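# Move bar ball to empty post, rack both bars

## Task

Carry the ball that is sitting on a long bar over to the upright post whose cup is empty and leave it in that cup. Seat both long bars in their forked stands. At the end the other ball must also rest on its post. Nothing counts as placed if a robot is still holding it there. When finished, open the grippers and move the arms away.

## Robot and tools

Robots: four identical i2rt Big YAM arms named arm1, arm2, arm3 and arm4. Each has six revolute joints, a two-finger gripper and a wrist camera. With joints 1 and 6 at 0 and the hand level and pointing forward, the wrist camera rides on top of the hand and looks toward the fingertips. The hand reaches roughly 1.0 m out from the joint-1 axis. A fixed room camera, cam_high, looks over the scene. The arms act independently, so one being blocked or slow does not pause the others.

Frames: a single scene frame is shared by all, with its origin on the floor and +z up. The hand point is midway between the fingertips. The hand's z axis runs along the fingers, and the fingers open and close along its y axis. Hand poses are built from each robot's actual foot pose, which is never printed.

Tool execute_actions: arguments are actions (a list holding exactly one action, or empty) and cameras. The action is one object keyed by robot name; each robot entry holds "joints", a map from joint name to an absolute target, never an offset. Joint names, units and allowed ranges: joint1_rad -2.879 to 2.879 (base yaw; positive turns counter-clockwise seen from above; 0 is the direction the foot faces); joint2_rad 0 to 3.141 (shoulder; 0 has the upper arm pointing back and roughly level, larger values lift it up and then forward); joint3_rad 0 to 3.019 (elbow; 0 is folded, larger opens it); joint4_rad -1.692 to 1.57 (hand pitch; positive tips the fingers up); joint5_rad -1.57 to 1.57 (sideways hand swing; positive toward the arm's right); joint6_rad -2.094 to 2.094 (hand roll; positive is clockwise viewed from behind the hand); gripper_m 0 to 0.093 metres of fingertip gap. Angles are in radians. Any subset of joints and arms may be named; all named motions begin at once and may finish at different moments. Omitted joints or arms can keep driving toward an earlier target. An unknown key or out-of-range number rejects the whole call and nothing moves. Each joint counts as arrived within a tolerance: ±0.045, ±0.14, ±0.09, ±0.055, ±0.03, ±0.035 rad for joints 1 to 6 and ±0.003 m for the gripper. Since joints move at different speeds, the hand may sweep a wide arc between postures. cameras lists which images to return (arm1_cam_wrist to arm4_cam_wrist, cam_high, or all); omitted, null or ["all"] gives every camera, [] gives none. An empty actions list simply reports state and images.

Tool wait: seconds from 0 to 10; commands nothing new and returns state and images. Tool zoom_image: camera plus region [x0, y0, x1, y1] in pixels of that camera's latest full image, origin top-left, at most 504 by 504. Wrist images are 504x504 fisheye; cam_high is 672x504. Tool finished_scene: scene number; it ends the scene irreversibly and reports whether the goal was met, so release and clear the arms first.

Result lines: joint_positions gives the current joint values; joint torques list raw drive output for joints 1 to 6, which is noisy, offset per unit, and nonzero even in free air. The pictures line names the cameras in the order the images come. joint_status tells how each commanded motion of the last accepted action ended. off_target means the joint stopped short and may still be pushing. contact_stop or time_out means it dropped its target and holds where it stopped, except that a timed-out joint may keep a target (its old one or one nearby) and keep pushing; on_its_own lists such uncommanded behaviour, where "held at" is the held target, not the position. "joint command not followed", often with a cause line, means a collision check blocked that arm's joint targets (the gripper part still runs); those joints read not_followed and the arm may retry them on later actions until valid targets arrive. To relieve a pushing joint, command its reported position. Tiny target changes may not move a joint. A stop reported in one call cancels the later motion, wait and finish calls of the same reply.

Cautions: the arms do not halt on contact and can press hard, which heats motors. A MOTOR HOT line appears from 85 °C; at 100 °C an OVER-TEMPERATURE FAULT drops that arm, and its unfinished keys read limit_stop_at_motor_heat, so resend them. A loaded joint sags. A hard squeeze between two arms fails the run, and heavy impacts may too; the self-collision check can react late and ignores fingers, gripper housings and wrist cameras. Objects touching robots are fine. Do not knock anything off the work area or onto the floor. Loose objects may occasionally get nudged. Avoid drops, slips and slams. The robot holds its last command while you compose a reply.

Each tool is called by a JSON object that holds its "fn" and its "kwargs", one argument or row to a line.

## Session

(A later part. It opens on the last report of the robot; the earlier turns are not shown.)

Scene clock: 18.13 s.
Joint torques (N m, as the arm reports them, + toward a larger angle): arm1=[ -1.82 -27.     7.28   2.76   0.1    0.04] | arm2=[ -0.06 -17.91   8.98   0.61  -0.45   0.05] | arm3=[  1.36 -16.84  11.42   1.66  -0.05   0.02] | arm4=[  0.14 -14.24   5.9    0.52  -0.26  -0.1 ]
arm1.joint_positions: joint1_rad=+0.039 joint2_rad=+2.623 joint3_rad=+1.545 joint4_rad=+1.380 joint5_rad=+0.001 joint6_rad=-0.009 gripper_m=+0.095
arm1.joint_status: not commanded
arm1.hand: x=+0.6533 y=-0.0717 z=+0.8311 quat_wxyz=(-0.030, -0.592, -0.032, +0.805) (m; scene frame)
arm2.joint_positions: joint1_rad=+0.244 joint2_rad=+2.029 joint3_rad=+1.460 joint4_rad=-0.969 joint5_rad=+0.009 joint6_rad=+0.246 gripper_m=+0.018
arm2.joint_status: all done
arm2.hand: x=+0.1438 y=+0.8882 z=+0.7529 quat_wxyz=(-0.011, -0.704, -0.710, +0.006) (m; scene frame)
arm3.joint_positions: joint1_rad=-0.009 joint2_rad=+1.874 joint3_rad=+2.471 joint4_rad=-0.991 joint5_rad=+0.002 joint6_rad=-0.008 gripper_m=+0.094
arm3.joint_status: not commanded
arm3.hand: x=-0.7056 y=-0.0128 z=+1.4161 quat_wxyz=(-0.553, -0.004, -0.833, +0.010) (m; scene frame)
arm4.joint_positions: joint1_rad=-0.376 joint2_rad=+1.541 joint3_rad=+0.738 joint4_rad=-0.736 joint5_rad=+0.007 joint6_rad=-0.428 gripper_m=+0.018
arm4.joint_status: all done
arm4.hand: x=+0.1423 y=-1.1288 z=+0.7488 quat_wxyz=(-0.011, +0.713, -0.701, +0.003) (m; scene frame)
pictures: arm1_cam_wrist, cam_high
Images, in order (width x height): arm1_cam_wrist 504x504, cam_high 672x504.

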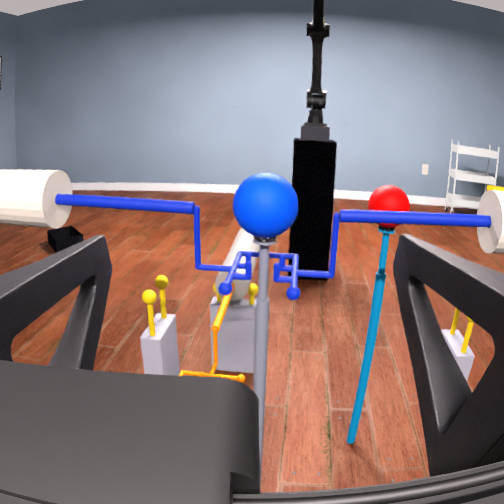

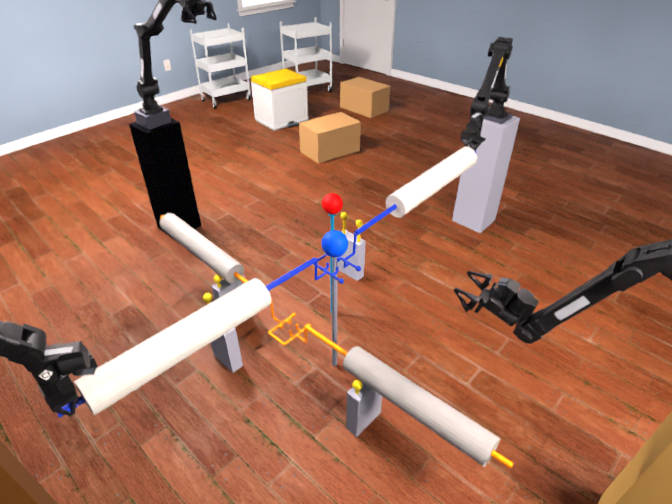

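{"fn": "execute_actions", "kwargs": {
  "actions": [
    {"arm2":{"joints":{"joint1_rad":-0.036,"joint2_rad":1.955,"joint3_rad":1.422,"joint4_rad":-0.97,"joint6_rad":-0.03}},"arm4":{"joints":{"joint1_rad":0.08,"joint2_rad":1.46,"joint3_rad":0.672,"joint4_rad":-0.738,"joint6_rad":0.045}}}
  ],
  "cameras": []
}}

{"fn": "execute_actions", "kwargs": {
  "actions": [
    {"arm2":{"joints":{"joint1_rad":-0.068,"joint2_rad":1.825,"joint3_rad":1.60,"joint4_rad":-1.275,"joint6_rad":-0.055}},"arm4":{"joints":{"joint1_rad":0.135,"joint2_rad":1.215,"joint3_rad":0.845,"joint4_rad":-1.155,"joint6_rad":0.095}}}
  ],
  "cameras": []
}}

{"fn": "execute_actions", "kwargs": {
  "actions": [
    {"arm2":{"joints":{"joint1_rad":-0.283,"joint2_rad":1.84,"joint3_rad":1.615,"joint4_rad":-1.275,"joint6_rad":-0.27}},"arm4":{"joints":{"joint1_rad":0.46,"joint2_rad":1.335,"joint3_rad":0.955,"joint4_rad":-1.13,"joint6_rad":0.42}}}
  ],
  "cameras": []
}}

{"fn": "execute_actions", "kwargs": {
  "actions": [
    {"arm2":{"joints":{"joint1_rad":-0.478,"joint2_rad":1.925,"joint3_rad":1.775,"joint4_rad":-1.34,"joint6_rad":-0.468}},"arm4":{"joints":{"joint1_rad":0.705,"joint2_rad":1.52,"joint3_rad":1.17,"joint4_rad":-1.165,"joint6_rad":0.66}}}
  ],
  "cameras": []
}}

{"fn": "execute_actions", "kwargs": {
  "actions": [
    {"arm2":{"joints":{"joint1_rad":-0.525,"joint2_rad":1.995,"joint3_rad":1.41,"joint4_rad":-0.92,"joint6_rad":-0.515}},"arm4":{"joints":{"joint1_rad":0.645,"joint2_rad":1.84,"joint3_rad":1.108,"joint4_rad":-0.785,"joint6_rad":0.595}}}
  ],
  "cameras": []
}}

{"fn": "execute_actions", "kwargs": {
  "actions": [
    {"arm2":{"joints":{"joint1_rad":-0.535,"joint2_rad":2.20,"joint3_rad":1.257,"joint4_rad":-0.565,"joint6_rad":-0.525}},"arm4":{"joints":{"joint1_rad":0.605,"joint2_rad":2.185,"joint3_rad":1.23,"joint4_rad":-0.56,"joint6_rad":0.56}}}
  ],
  "cameras": ["cam_high"]
}}

Scene clock: 20.47 s.
Joint torques (N m, as the arm reports them, + toward a larger angle): arm1=[ -1.71 -26.93   7.27   2.77   0.1    0.04] | arm2=[  0.62 -18.8    9.31  -0.14  -0.38   0.06] | arm3=[  1.38 -16.79  11.63   1.44  -0.09  -0.03] | arm4=[  0.96 -12.86   5.97   0.3   -0.04   0.3 ]
arm1.joint_positions: joint1_rad=+0.039 joint2_rad=+2.623 joint3_rad=+1.545 joint4_rad=+1.380 joint5_rad=+0.001 joint6_rad=-0.009 gripper_m=+0.095
arm1.joint_status: not commanded
arm1.hand: x=+0.6533 y=-0.0717 z=+0.8311 quat_wxyz=(-0.030, -0.592, -0.032, +0.805) (m; scene frame)
arm2.joint_positions: joint1_rad=-0.035 joint2_rad=+2.010 joint3_rad=+1.408 joint4_rad=-0.955 joint5_rad=+0.006 joint6_rad=-0.037 gripper_m=+0.018
arm2.joint_status: all done
arm2.hand: x=-0.0151 y=+0.8880 z=+0.7453 quat_wxyz=(-0.001, -0.703, -0.711, +0.001) (m; scene frame)
arm3.joint_positions: joint1_rad=-0.009 joint2_rad=+1.874 joint3_rad=+2.471 joint4_rad=-0.991 joint5_rad=+0.002 joint6_rad=-0.008 gripper_m=+0.094
arm3.joint_status: not commanded
arm3.hand: x=-0.7056 y=-0.0128 z=+1.4161 quat_wxyz=(-0.553, -0.004, -0.833, +0.010) (m; scene frame)
arm4.joint_positions: joint1_rad=+0.074 joint2_rad=+1.482 joint3_rad=+0.660 joint4_rad=-0.733 joint5_rad=+0.002 joint6_rad=+0.016 gripper_m=+0.018
arm4.joint_status: all done
arm4.hand: x=-0.0112 y=-1.1306 z=+0.7462 quat_wxyz=(-0.001, +0.715, -0.700, +0.000) (m; scene frame)
pictures: none
No camera images: the call's "cameras" was empty. Leave "cameras" out to get every camera's image.

Scene clock: 21.57 s.
Joint torques (N m, as the arm reports them, + toward a larger angle): arm1=[ -1.65 -27.02   7.28   2.78   0.1    0.04] | arm2=[  0.08 -16.31  12.4   -0.59  -0.33   0.08] | arm3=[  1.05 -16.95  11.69   1.42  -0.16   0.01] | arm4=[ 0.93 -9.32  9.94 -0.85 -0.08  0.29]
arm1.joint_positions: joint1_rad=+0.039 joint2_rad=+2.623 joint3_rad=+1.545 joint4_rad=+1.380 joint5_rad=+0.001 joint6_rad=-0.009 gripper_m=+0.095
arm1.joint_status: not commanded
arm1.hand: x=+0.6533 y=-0.0717 z=+0.8311 quat_wxyz=(-0.030, -0.592, -0.032, +0.805) (m; scene frame)
arm2.joint_positions: joint1_rad=-0.065 joint2_rad=+1.847 joint3_rad=+1.562 joint4_rad=-1.242 joint5_rad=+0.005 joint6_rad=-0.060 gripper_m=+0.018
arm2.joint_status: all done
arm2.hand: x=-0.0332 y=+0.8820 z=+0.8864 quat_wxyz=(-0.011, -0.705, -0.709, +0.012) (m; scene frame)
arm3.joint_positions: joint1_rad=-0.009 joint2_rad=+1.874 joint3_rad=+2.471 joint4_rad=-0.991 joint5_rad=+0.002 joint6_rad=-0.008 gripper_m=+0.094
arm3.joint_status: not commanded
arm3.hand: x=-0.7056 y=-0.0128 z=+1.4161 quat_wxyz=(-0.553, -0.004, -0.833, +0.010) (m; scene frame)
arm4.joint_positions: joint1_rad=+0.127 joint2_rad=+1.223 joint3_rad=+0.800 joint4_rad=-1.124 joint5_rad=+0.003 joint6_rad=+0.068 gripper_m=+0.018
arm4.joint_status: all done
arm4.hand: x=-0.0272 y=-1.1389 z=+0.8656 quat_wxyz=(-0.004, +0.715, -0.699, -0.003) (m; scene frame)
pictures: none
No camera images: the call's "cameras" was empty. Leave "cameras" out to get every camera's image.

Scene clock: 22.77 s.
Joint torques (N m, as the arm reports them, + toward a larger angle): arm1=[ -1.7  -27.11   7.28   2.72   0.09   0.04] | arm2=[  0.31 -16.25  12.89  -0.04  -0.11   0.12] | arm3=[  0.89 -17.72  11.83   1.76  -0.07   0.01] | arm4=[  0.86 -13.7    8.6    0.26  -0.08   0.32]
arm1.joint_positions: joint1_rad=+0.039 joint2_rad=+2.623 joint3_rad=+1.545 joint4_rad=+1.380 joint5_rad=+0.001 joint6_rad=-0.009 gripper_m=+0.095
arm1.joint_status: not commanded
arm1.hand: x=+0.6533 y=-0.0717 z=+0.8311 quat_wxyz=(-0.030, -0.592, -0.032, +0.805) (m; scene frame)
arm2.joint_positions: joint1_rad=-0.279 joint2_rad=+1.865 joint3_rad=+1.569 joint4_rad=-1.260 joint5_rad=+0.000 joint6_rad=-0.282 gripper_m=+0.018
arm2.joint_status: all done
arm2.hand: x=-0.1517 y=+0.9037 z=+0.8786 quat_wxyz=(-0.002, -0.702, -0.712, +0.000) (m; scene frame)
arm3.joint_positions: joint1_rad=-0.009 joint2_rad=+1.874 joint3_rad=+2.471 joint4_rad=-0.991 joint5_rad=+0.002 joint6_rad=-0.008 gripper_m=+0.094
arm3.joint_status: not commanded
arm3.hand: x=-0.7056 y=-0.0128 z=+1.4161 quat_wxyz=(-0.553, -0.004, -0.833, +0.010) (m; scene frame)
arm4.joint_positions: joint1_rad=+0.451 joint2_rad=+1.356 joint3_rad=+0.929 joint4_rad=-1.125 joint5_rad=+0.003 joint6_rad=+0.389 gripper_m=+0.018
arm4.joint_status: all done
arm4.hand: x=-0.1442 y=-1.1187 z=+0.8688 quat_wxyz=(+0.000, +0.716, -0.698, -0.003) (m; scene frame)
pictures: none
No camera images: the call's "cameras" was empty. Leave "cameras" out to get every camera's image.

Scene clock: 23.93 s.
Joint torques (N m, as the arm reports them, + toward a larger angle): arm1=[ -1.79 -26.95   7.29   2.71   0.08   0.04] | arm2=[  0.95 -19.43  13.62   0.13  -0.05   0.17] | arm3=[  0.82 -17.32  11.62   1.55  -0.06   0.04] | arm4=[  0.73 -17.94   9.11   0.35   0.15   0.25]
arm1.joint_positions: joint1_rad=+0.039 joint2_rad=+2.623 joint3_rad=+1.545 joint4_rad=+1.380 joint5_rad=+0.001 joint6_rad=-0.009 gripper_m=+0.095
arm1.joint_status: not commanded
arm1.hand: x=+0.6533 y=-0.0717 z=+0.8311 quat_wxyz=(-0.030, -0.592, -0.032, +0.805) (m; scene frame)
arm2.joint_positions: joint1_rad=-0.482 joint2_rad=+1.967 joint3_rad=+1.721 joint4_rad=-1.332 joint5_rad=-0.001 joint6_rad=-0.485 gripper_m=+0.018
arm2.joint_status: all done
arm2.hand: x=-0.2735 y=+0.9152 z=+0.8764 quat_wxyz=(+0.002, -0.703, -0.712, -0.010) (m; scene frame)
arm3.joint_positions: joint1_rad=-0.009 joint2_rad=+1.874 joint3_rad=+2.471 joint4_rad=-0.991 joint5_rad=+0.002 joint6_rad=-0.008 gripper_m=+0.094
arm3.joint_status: not commanded
arm3.hand: x=-0.7056 y=-0.0128 z=+1.4161 quat_wxyz=(-0.553, -0.004, -0.833, +0.010) (m; scene frame)
arm4.joint_positions: joint1_rad=+0.700 joint2_rad=+1.548 joint3_rad=+1.136 joint4_rad=-1.164 joint5_rad=-0.001 joint6_rad=+0.634 gripper_m=+0.018
arm4.joint_status: all done
arm4.hand: x=-0.2647 y=-1.1095 z=+0.8695 quat_wxyz=(+0.006, +0.717, -0.697, +0.008) (m; scene frame)
pictures: none
No camera images: the call's "cameras" was empty. Leave "cameras" out to get every camera's image.

Scene clock: 25.07 s.
Joint torques (N m, as the arm reports them, + toward a larger angle): arm1=[ -1.66 -27.     7.19   2.77   0.09   0.04] | arm2=[ -0.39 -19.08   9.04   0.66   0.18   0.09] | arm3=[  0.7  -17.1   11.6    1.49  -0.09  -0.03] | arm4=[  0.54 -22.1    5.96   0.16  -0.09   0.06]
arm1.joint_positions: joint1_rad=+0.039 joint2_rad=+2.623 joint3_rad=+1.545 joint4_rad=+1.380 joint5_rad=+0.001 joint6_rad=-0.009 gripper_m=+0.095
arm1.joint_status: not commanded
arm1.hand: x=+0.6533 y=-0.0717 z=+0.8311 quat_wxyz=(-0.030, -0.592, -0.032, +0.805) (m; scene frame)
arm2.joint_positions: joint1_rad=-0.516 joint2_rad=+2.043 joint3_rad=+1.393 joint4_rad=-0.929 joint5_rad=-0.005 joint6_rad=-0.521 gripper_m=+0.018
arm2.joint_status: all done
arm2.hand: x=-0.2689 y=+0.9633 z=+0.7223 quat_wxyz=(+0.000, -0.702, -0.712, -0.011) (m; scene frame)
arm3.joint_positions: joint1_rad=-0.009 joint2_rad=+1.874 joint3_rad=+2.471 joint4_rad=-0.991 joint5_rad=+0.002 joint6_rad=-0.008 gripper_m=+0.094
arm3.joint_status: not commanded
arm3.hand: x=-0.7056 y=-0.0128 z=+1.4161 quat_wxyz=(-0.553, -0.004, -0.833, +0.010) (m; scene frame)
arm4.joint_positions: joint1_rad=+0.646 joint2_rad=+1.881 joint3_rad=+1.098 joint4_rad=-0.781 joint5_rad=+0.005 joint6_rad=+0.586 gripper_m=+0.018
arm4.joint_status: all done
arm4.hand: x=-0.2703 y=-1.0609 z=+0.7118 quat_wxyz=(+0.002, +0.715, -0.699, +0.003) (m; scene frame)
pictures: none
No camera images: the call's "cameras" was empty. Leave "cameras" out to get every camera's image.

Scene clock: 26.27 s.
Joint torques (N m, as the arm reports them, + toward a larger angle): arm1=[ -1.71 -27.12   7.26   2.75   0.09   0.04] | arm2=[  0.14 -18.94   6.29   0.58   0.19   0.04] | arm3=[  1.82 -17.16  11.56   1.65  -0.08   0.  ] | arm4=[  0.51 -25.1    5.05   0.19  -0.16   0.07]
arm1.joint_positions: joint1_rad=+0.039 joint2_rad=+2.623 joint3_rad=+1.545 joint4_rad=+1.380 joint5_rad=+0.001 joint6_rad=-0.009 gripper_m=+0.095
arm1.joint_status: not commanded
arm1.hand: x=+0.6533 y=-0.0717 z=+0.8311 quat_wxyz=(-0.030, -0.592, -0.032, +0.805) (m; scene frame)
arm2.joint_positions: joint1_rad=-0.529 joint2_rad=+2.249 joint3_rad=+1.247 joint4_rad=-0.568 joint5_rad=-0.005 joint6_rad=-0.524 gripper_m=+0.018
arm2.joint_status: all done
arm2.hand: x=-0.2555 y=+1.0016 z=+0.5778 quat_wxyz=(-0.001, -0.706, -0.709, -0.006) (m; scene frame)
arm3.joint_positions: joint1_rad=-0.009 joint2_rad=+1.874 joint3_rad=+2.471 joint4_rad=-0.991 joint5_rad=+0.002 joint6_rad=-0.008 gripper_m=+0.094
arm3.joint_status: not commanded
arm3.hand: x=-0.7056 y=-0.0128 z=+1.4161 quat_wxyz=(-0.553, -0.004, -0.833, +0.010) (m; scene frame)
arm4.joint_positions: joint1_rad=+0.604 joint2_rad=+2.224 joint3_rad=+1.213 joint4_rad=-0.555 joint5_rad=+0.006 joint6_rad=+0.550 gripper_m=+0.018
arm4.joint_status: all done
arm4.hand: x=-0.2724 y=-1.0220 z=+0.5765 quat_wxyz=(+0.001, +0.713, -0.701, +0.004) (m; scene frame)
pictures: cam_high
Images, in order (width x height): cam_high 672x504.

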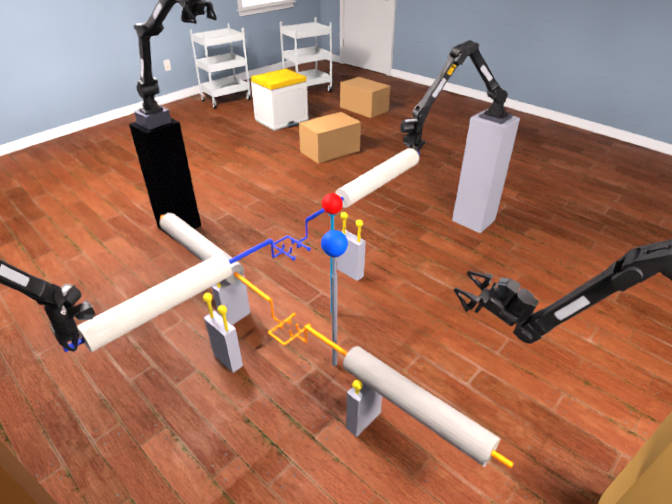

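{"fn": "execute_actions", "kwargs": {
  "actions": [
    {"arm2":{"joints":{"joint2_rad":2.494,"joint3_rad":1.378,"joint4_rad":-0.39}},"arm4":{"joints":{"joint2_rad":2.492,"joint3_rad":1.343,"joint4_rad":-0.377}}}
  ],
  "cameras": []
}}

{"fn": "execute_actions", "kwargs": {
  "actions": [
    {"arm2":{"joints":{"gripper_m":0.07}},"arm4":{"joints":{"gripper_m":0.07}}}
  ],
  "cameras": []
}}

{"fn": "execute_actions", "kwargs": {
  "actions": [
    {"arm2":{"joints":{"joint2_rad":2.0,"joint3_rad":1.1,"joint4_rad":-0.7}},"arm4":{"joints":{"joint2_rad":2.0,"joint3_rad":1.07,"joint4_rad":-0.7}},"arm1":{"joints":{"joint2_rad":2.1}}}
  ],
  "cameras": ["cam_high"]
}}

Scene clock: 27.77 s.
Joint torques (N m, as the arm reports them, + toward a larger angle): arm1=[ -1.65 -27.02   7.28   2.75   0.09   0.04] | arm2=[  0.12 -18.5    5.55   0.39   0.05   0.01] | arm3=[  0.99 -17.18  11.43   1.79  -0.08  -0.13] | arm4=[  0.32 -25.31   3.41  -0.01  -0.09   0.06]
arm1.joint_positions: joint1_rad=+0.039 joint2_rad=+2.623 joint3_rad=+1.545 joint4_rad=+1.380 joint5_rad=+0.001 joint6_rad=-0.009 gripper_m=+0.095
arm1.joint_status: not commanded
arm1.hand: x=+0.6533 y=-0.0717 z=+0.8311 quat_wxyz=(-0.030, -0.592, -0.032, +0.805) (m; scene frame)
arm2.joint_positions: joint1_rad=-0.530 joint2_rad=+2.533 joint3_rad=+1.360 joint4_rad=-0.389 joint5_rad=-0.004 joint6_rad=-0.528 gripper_m=+0.018
arm2.joint_status: all done
arm2.hand: x=-0.2563 y=+1.0011 z=+0.4557 quat_wxyz=(-0.001, -0.704, -0.710, -0.003) (m; scene frame)
arm3.joint_positions: joint1_rad=-0.009 joint2_rad=+1.874 joint3_rad=+2.471 joint4_rad=-0.991 joint5_rad=+0.002 joint6_rad=-0.008 gripper_m=+0.094
arm3.joint_status: not commanded
arm3.hand: x=-0.7056 y=-0.0128 z=+1.4161 quat_wxyz=(-0.553, -0.004, -0.833, +0.010) (m; scene frame)
arm4.joint_positions: joint1_rad=+0.607 joint2_rad=+2.526 joint3_rad=+1.333 joint4_rad=-0.368 joint5_rad=+0.005 joint6_rad=+0.551 gripper_m=+0.018
arm4.joint_status: all done
arm4.hand: x=-0.2761 y=-1.0217 z=+0.4490 quat_wxyz=(+0.001, +0.714, -0.700, +0.001) (m; scene frame)
pictures: none
No camera images: the call's "cameras" was empty. Leave "cameras" out to get every camera's image.

Scene clock: 28.53 s.
Joint torques (N m, as the arm reports them, + toward a larger angle): arm1=[ -1.59 -27.05   7.24   2.76   0.09   0.03] | arm2=[  0.5  -18.15   5.67   0.28   0.05   0.06] | arm3=[  1.34 -16.03  11.68   1.53  -0.06   0.02] | arm4=[  0.49 -23.69   3.57   0.32  -0.06   0.09]
arm1.joint_positions: joint1_rad=+0.039 joint2_rad=+2.623 joint3_rad=+1.545 joint4_rad=+1.380 joint5_rad=+0.001 joint6_rad=-0.009 gripper_m=+0.095
arm1.joint_status: not commanded
arm1.hand: x=+0.6533 y=-0.0717 z=+0.8311 quat_wxyz=(-0.030, -0.592, -0.032, +0.805) (m; scene frame)
arm2.joint_positions: joint1_rad=-0.530 joint2_rad=+2.526 joint3_rad=+1.360 joint4_rad=-0.389 joint5_rad=-0.004 joint6_rad=-0.528 gripper_m=+0.070
arm2.joint_status: all done
arm2.hand: x=-0.2580 y=+0.9982 z=+0.4595 quat_wxyz=(-0.002, -0.704, -0.710, +0.001) (m; scene frame)
arm3.joint_positions: joint1_rad=-0.009 joint2_rad=+1.874 joint3_rad=+2.471 joint4_rad=-0.991 joint5_rad=+0.002 joint6_rad=-0.008 gripper_m=+0.094
arm3.joint_status: not commanded
arm3.hand: x=-0.7056 y=-0.0128 z=+1.4161 quat_wxyz=(-0.553, -0.004, -0.833, +0.010) (m; scene frame)
arm4.joint_positions: joint1_rad=+0.607 joint2_rad=+2.507 joint3_rad=+1.333 joint4_rad=-0.370 joint5_rad=+0.004 joint6_rad=+0.551 gripper_m=+0.070
arm4.joint_status: all done
arm4.hand: x=-0.2806 y=-1.0150 z=+0.4587 quat_wxyz=(+0.000, +0.714, -0.700, -0.007) (m; scene frame)
pictures: none
No camera images: the call's "cameras" was empty. Leave "cameras" out to get every camera's image.

Scene clock: 30.20 s.
Joint torques (N m, as the arm reports them, + toward a larger angle): arm1=[ -1.69 -24.91   8.59   1.19   0.09   0.03] | arm2=[ -0.27 -12.34   6.63  -0.08   0.05   0.05] | arm3=[  1.34 -16.78  11.6    1.61  -0.09  -0.06] | arm4=[  0.08 -17.87   4.71  -0.05  -0.03   0.07]
arm1.joint_positions: joint1_rad=+0.039 joint2_rad=+2.113 joint3_rad=+1.558 joint4_rad=+1.399 joint5_rad=+0.001 joint6_rad=-0.009 gripper_m=+0.095
arm1.joint_status: all done
arm1.hand: x=+0.6893 y=-0.0713 z=+1.2382 quat_wxyz=(-0.037, -0.355, -0.020, +0.934) (m; scene frame)
arm2.joint_positions: joint1_rad=-0.530 joint2_rad=+1.991 joint3_rad=+1.093 joint4_rad=-0.685 joint5_rad=-0.004 joint6_rad=-0.528 gripper_m=+0.070
arm2.joint_status: all done
arm2.hand: x=-0.2343 y=+1.0399 z=+0.6674 quat_wxyz=(+0.001, -0.704, -0.710, -0.012) (m; scene frame)
arm3.joint_positions: joint1_rad=-0.009 joint2_rad=+1.874 joint3_rad=+2.471 joint4_rad=-0.991 joint5_rad=+0.002 joint6_rad=-0.008 gripper_m=+0.094
arm3.joint_status: not commanded
arm3.hand: x=-0.7056 y=-0.0128 z=+1.4161 quat_wxyz=(-0.553, -0.004, -0.833, +0.010) (m; scene frame)
arm4.joint_positions: joint1_rad=+0.607 joint2_rad=+1.991 joint3_rad=+1.064 joint4_rad=-0.693 joint5_rad=+0.004 joint6_rad=+0.551 gripper_m=+0.070
arm4.joint_status: all done
arm4.hand: x=-0.2451 y=-1.0677 z=+0.6545 quat_wxyz=(+0.008, +0.714, -0.700, +0.030) (m; scene frame)
pictures: cam_high
Images, in order (width x height): cam_high 672x504.

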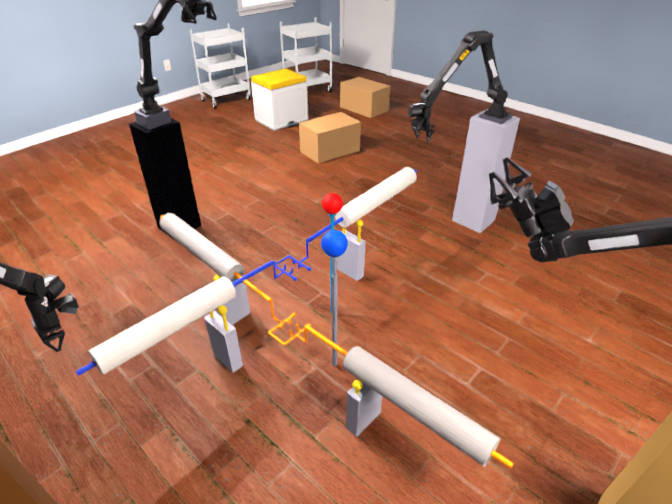

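{"fn": "finished_scene", "kwargs": {
  "scene": 2
}}

The scene is finished: the task was done.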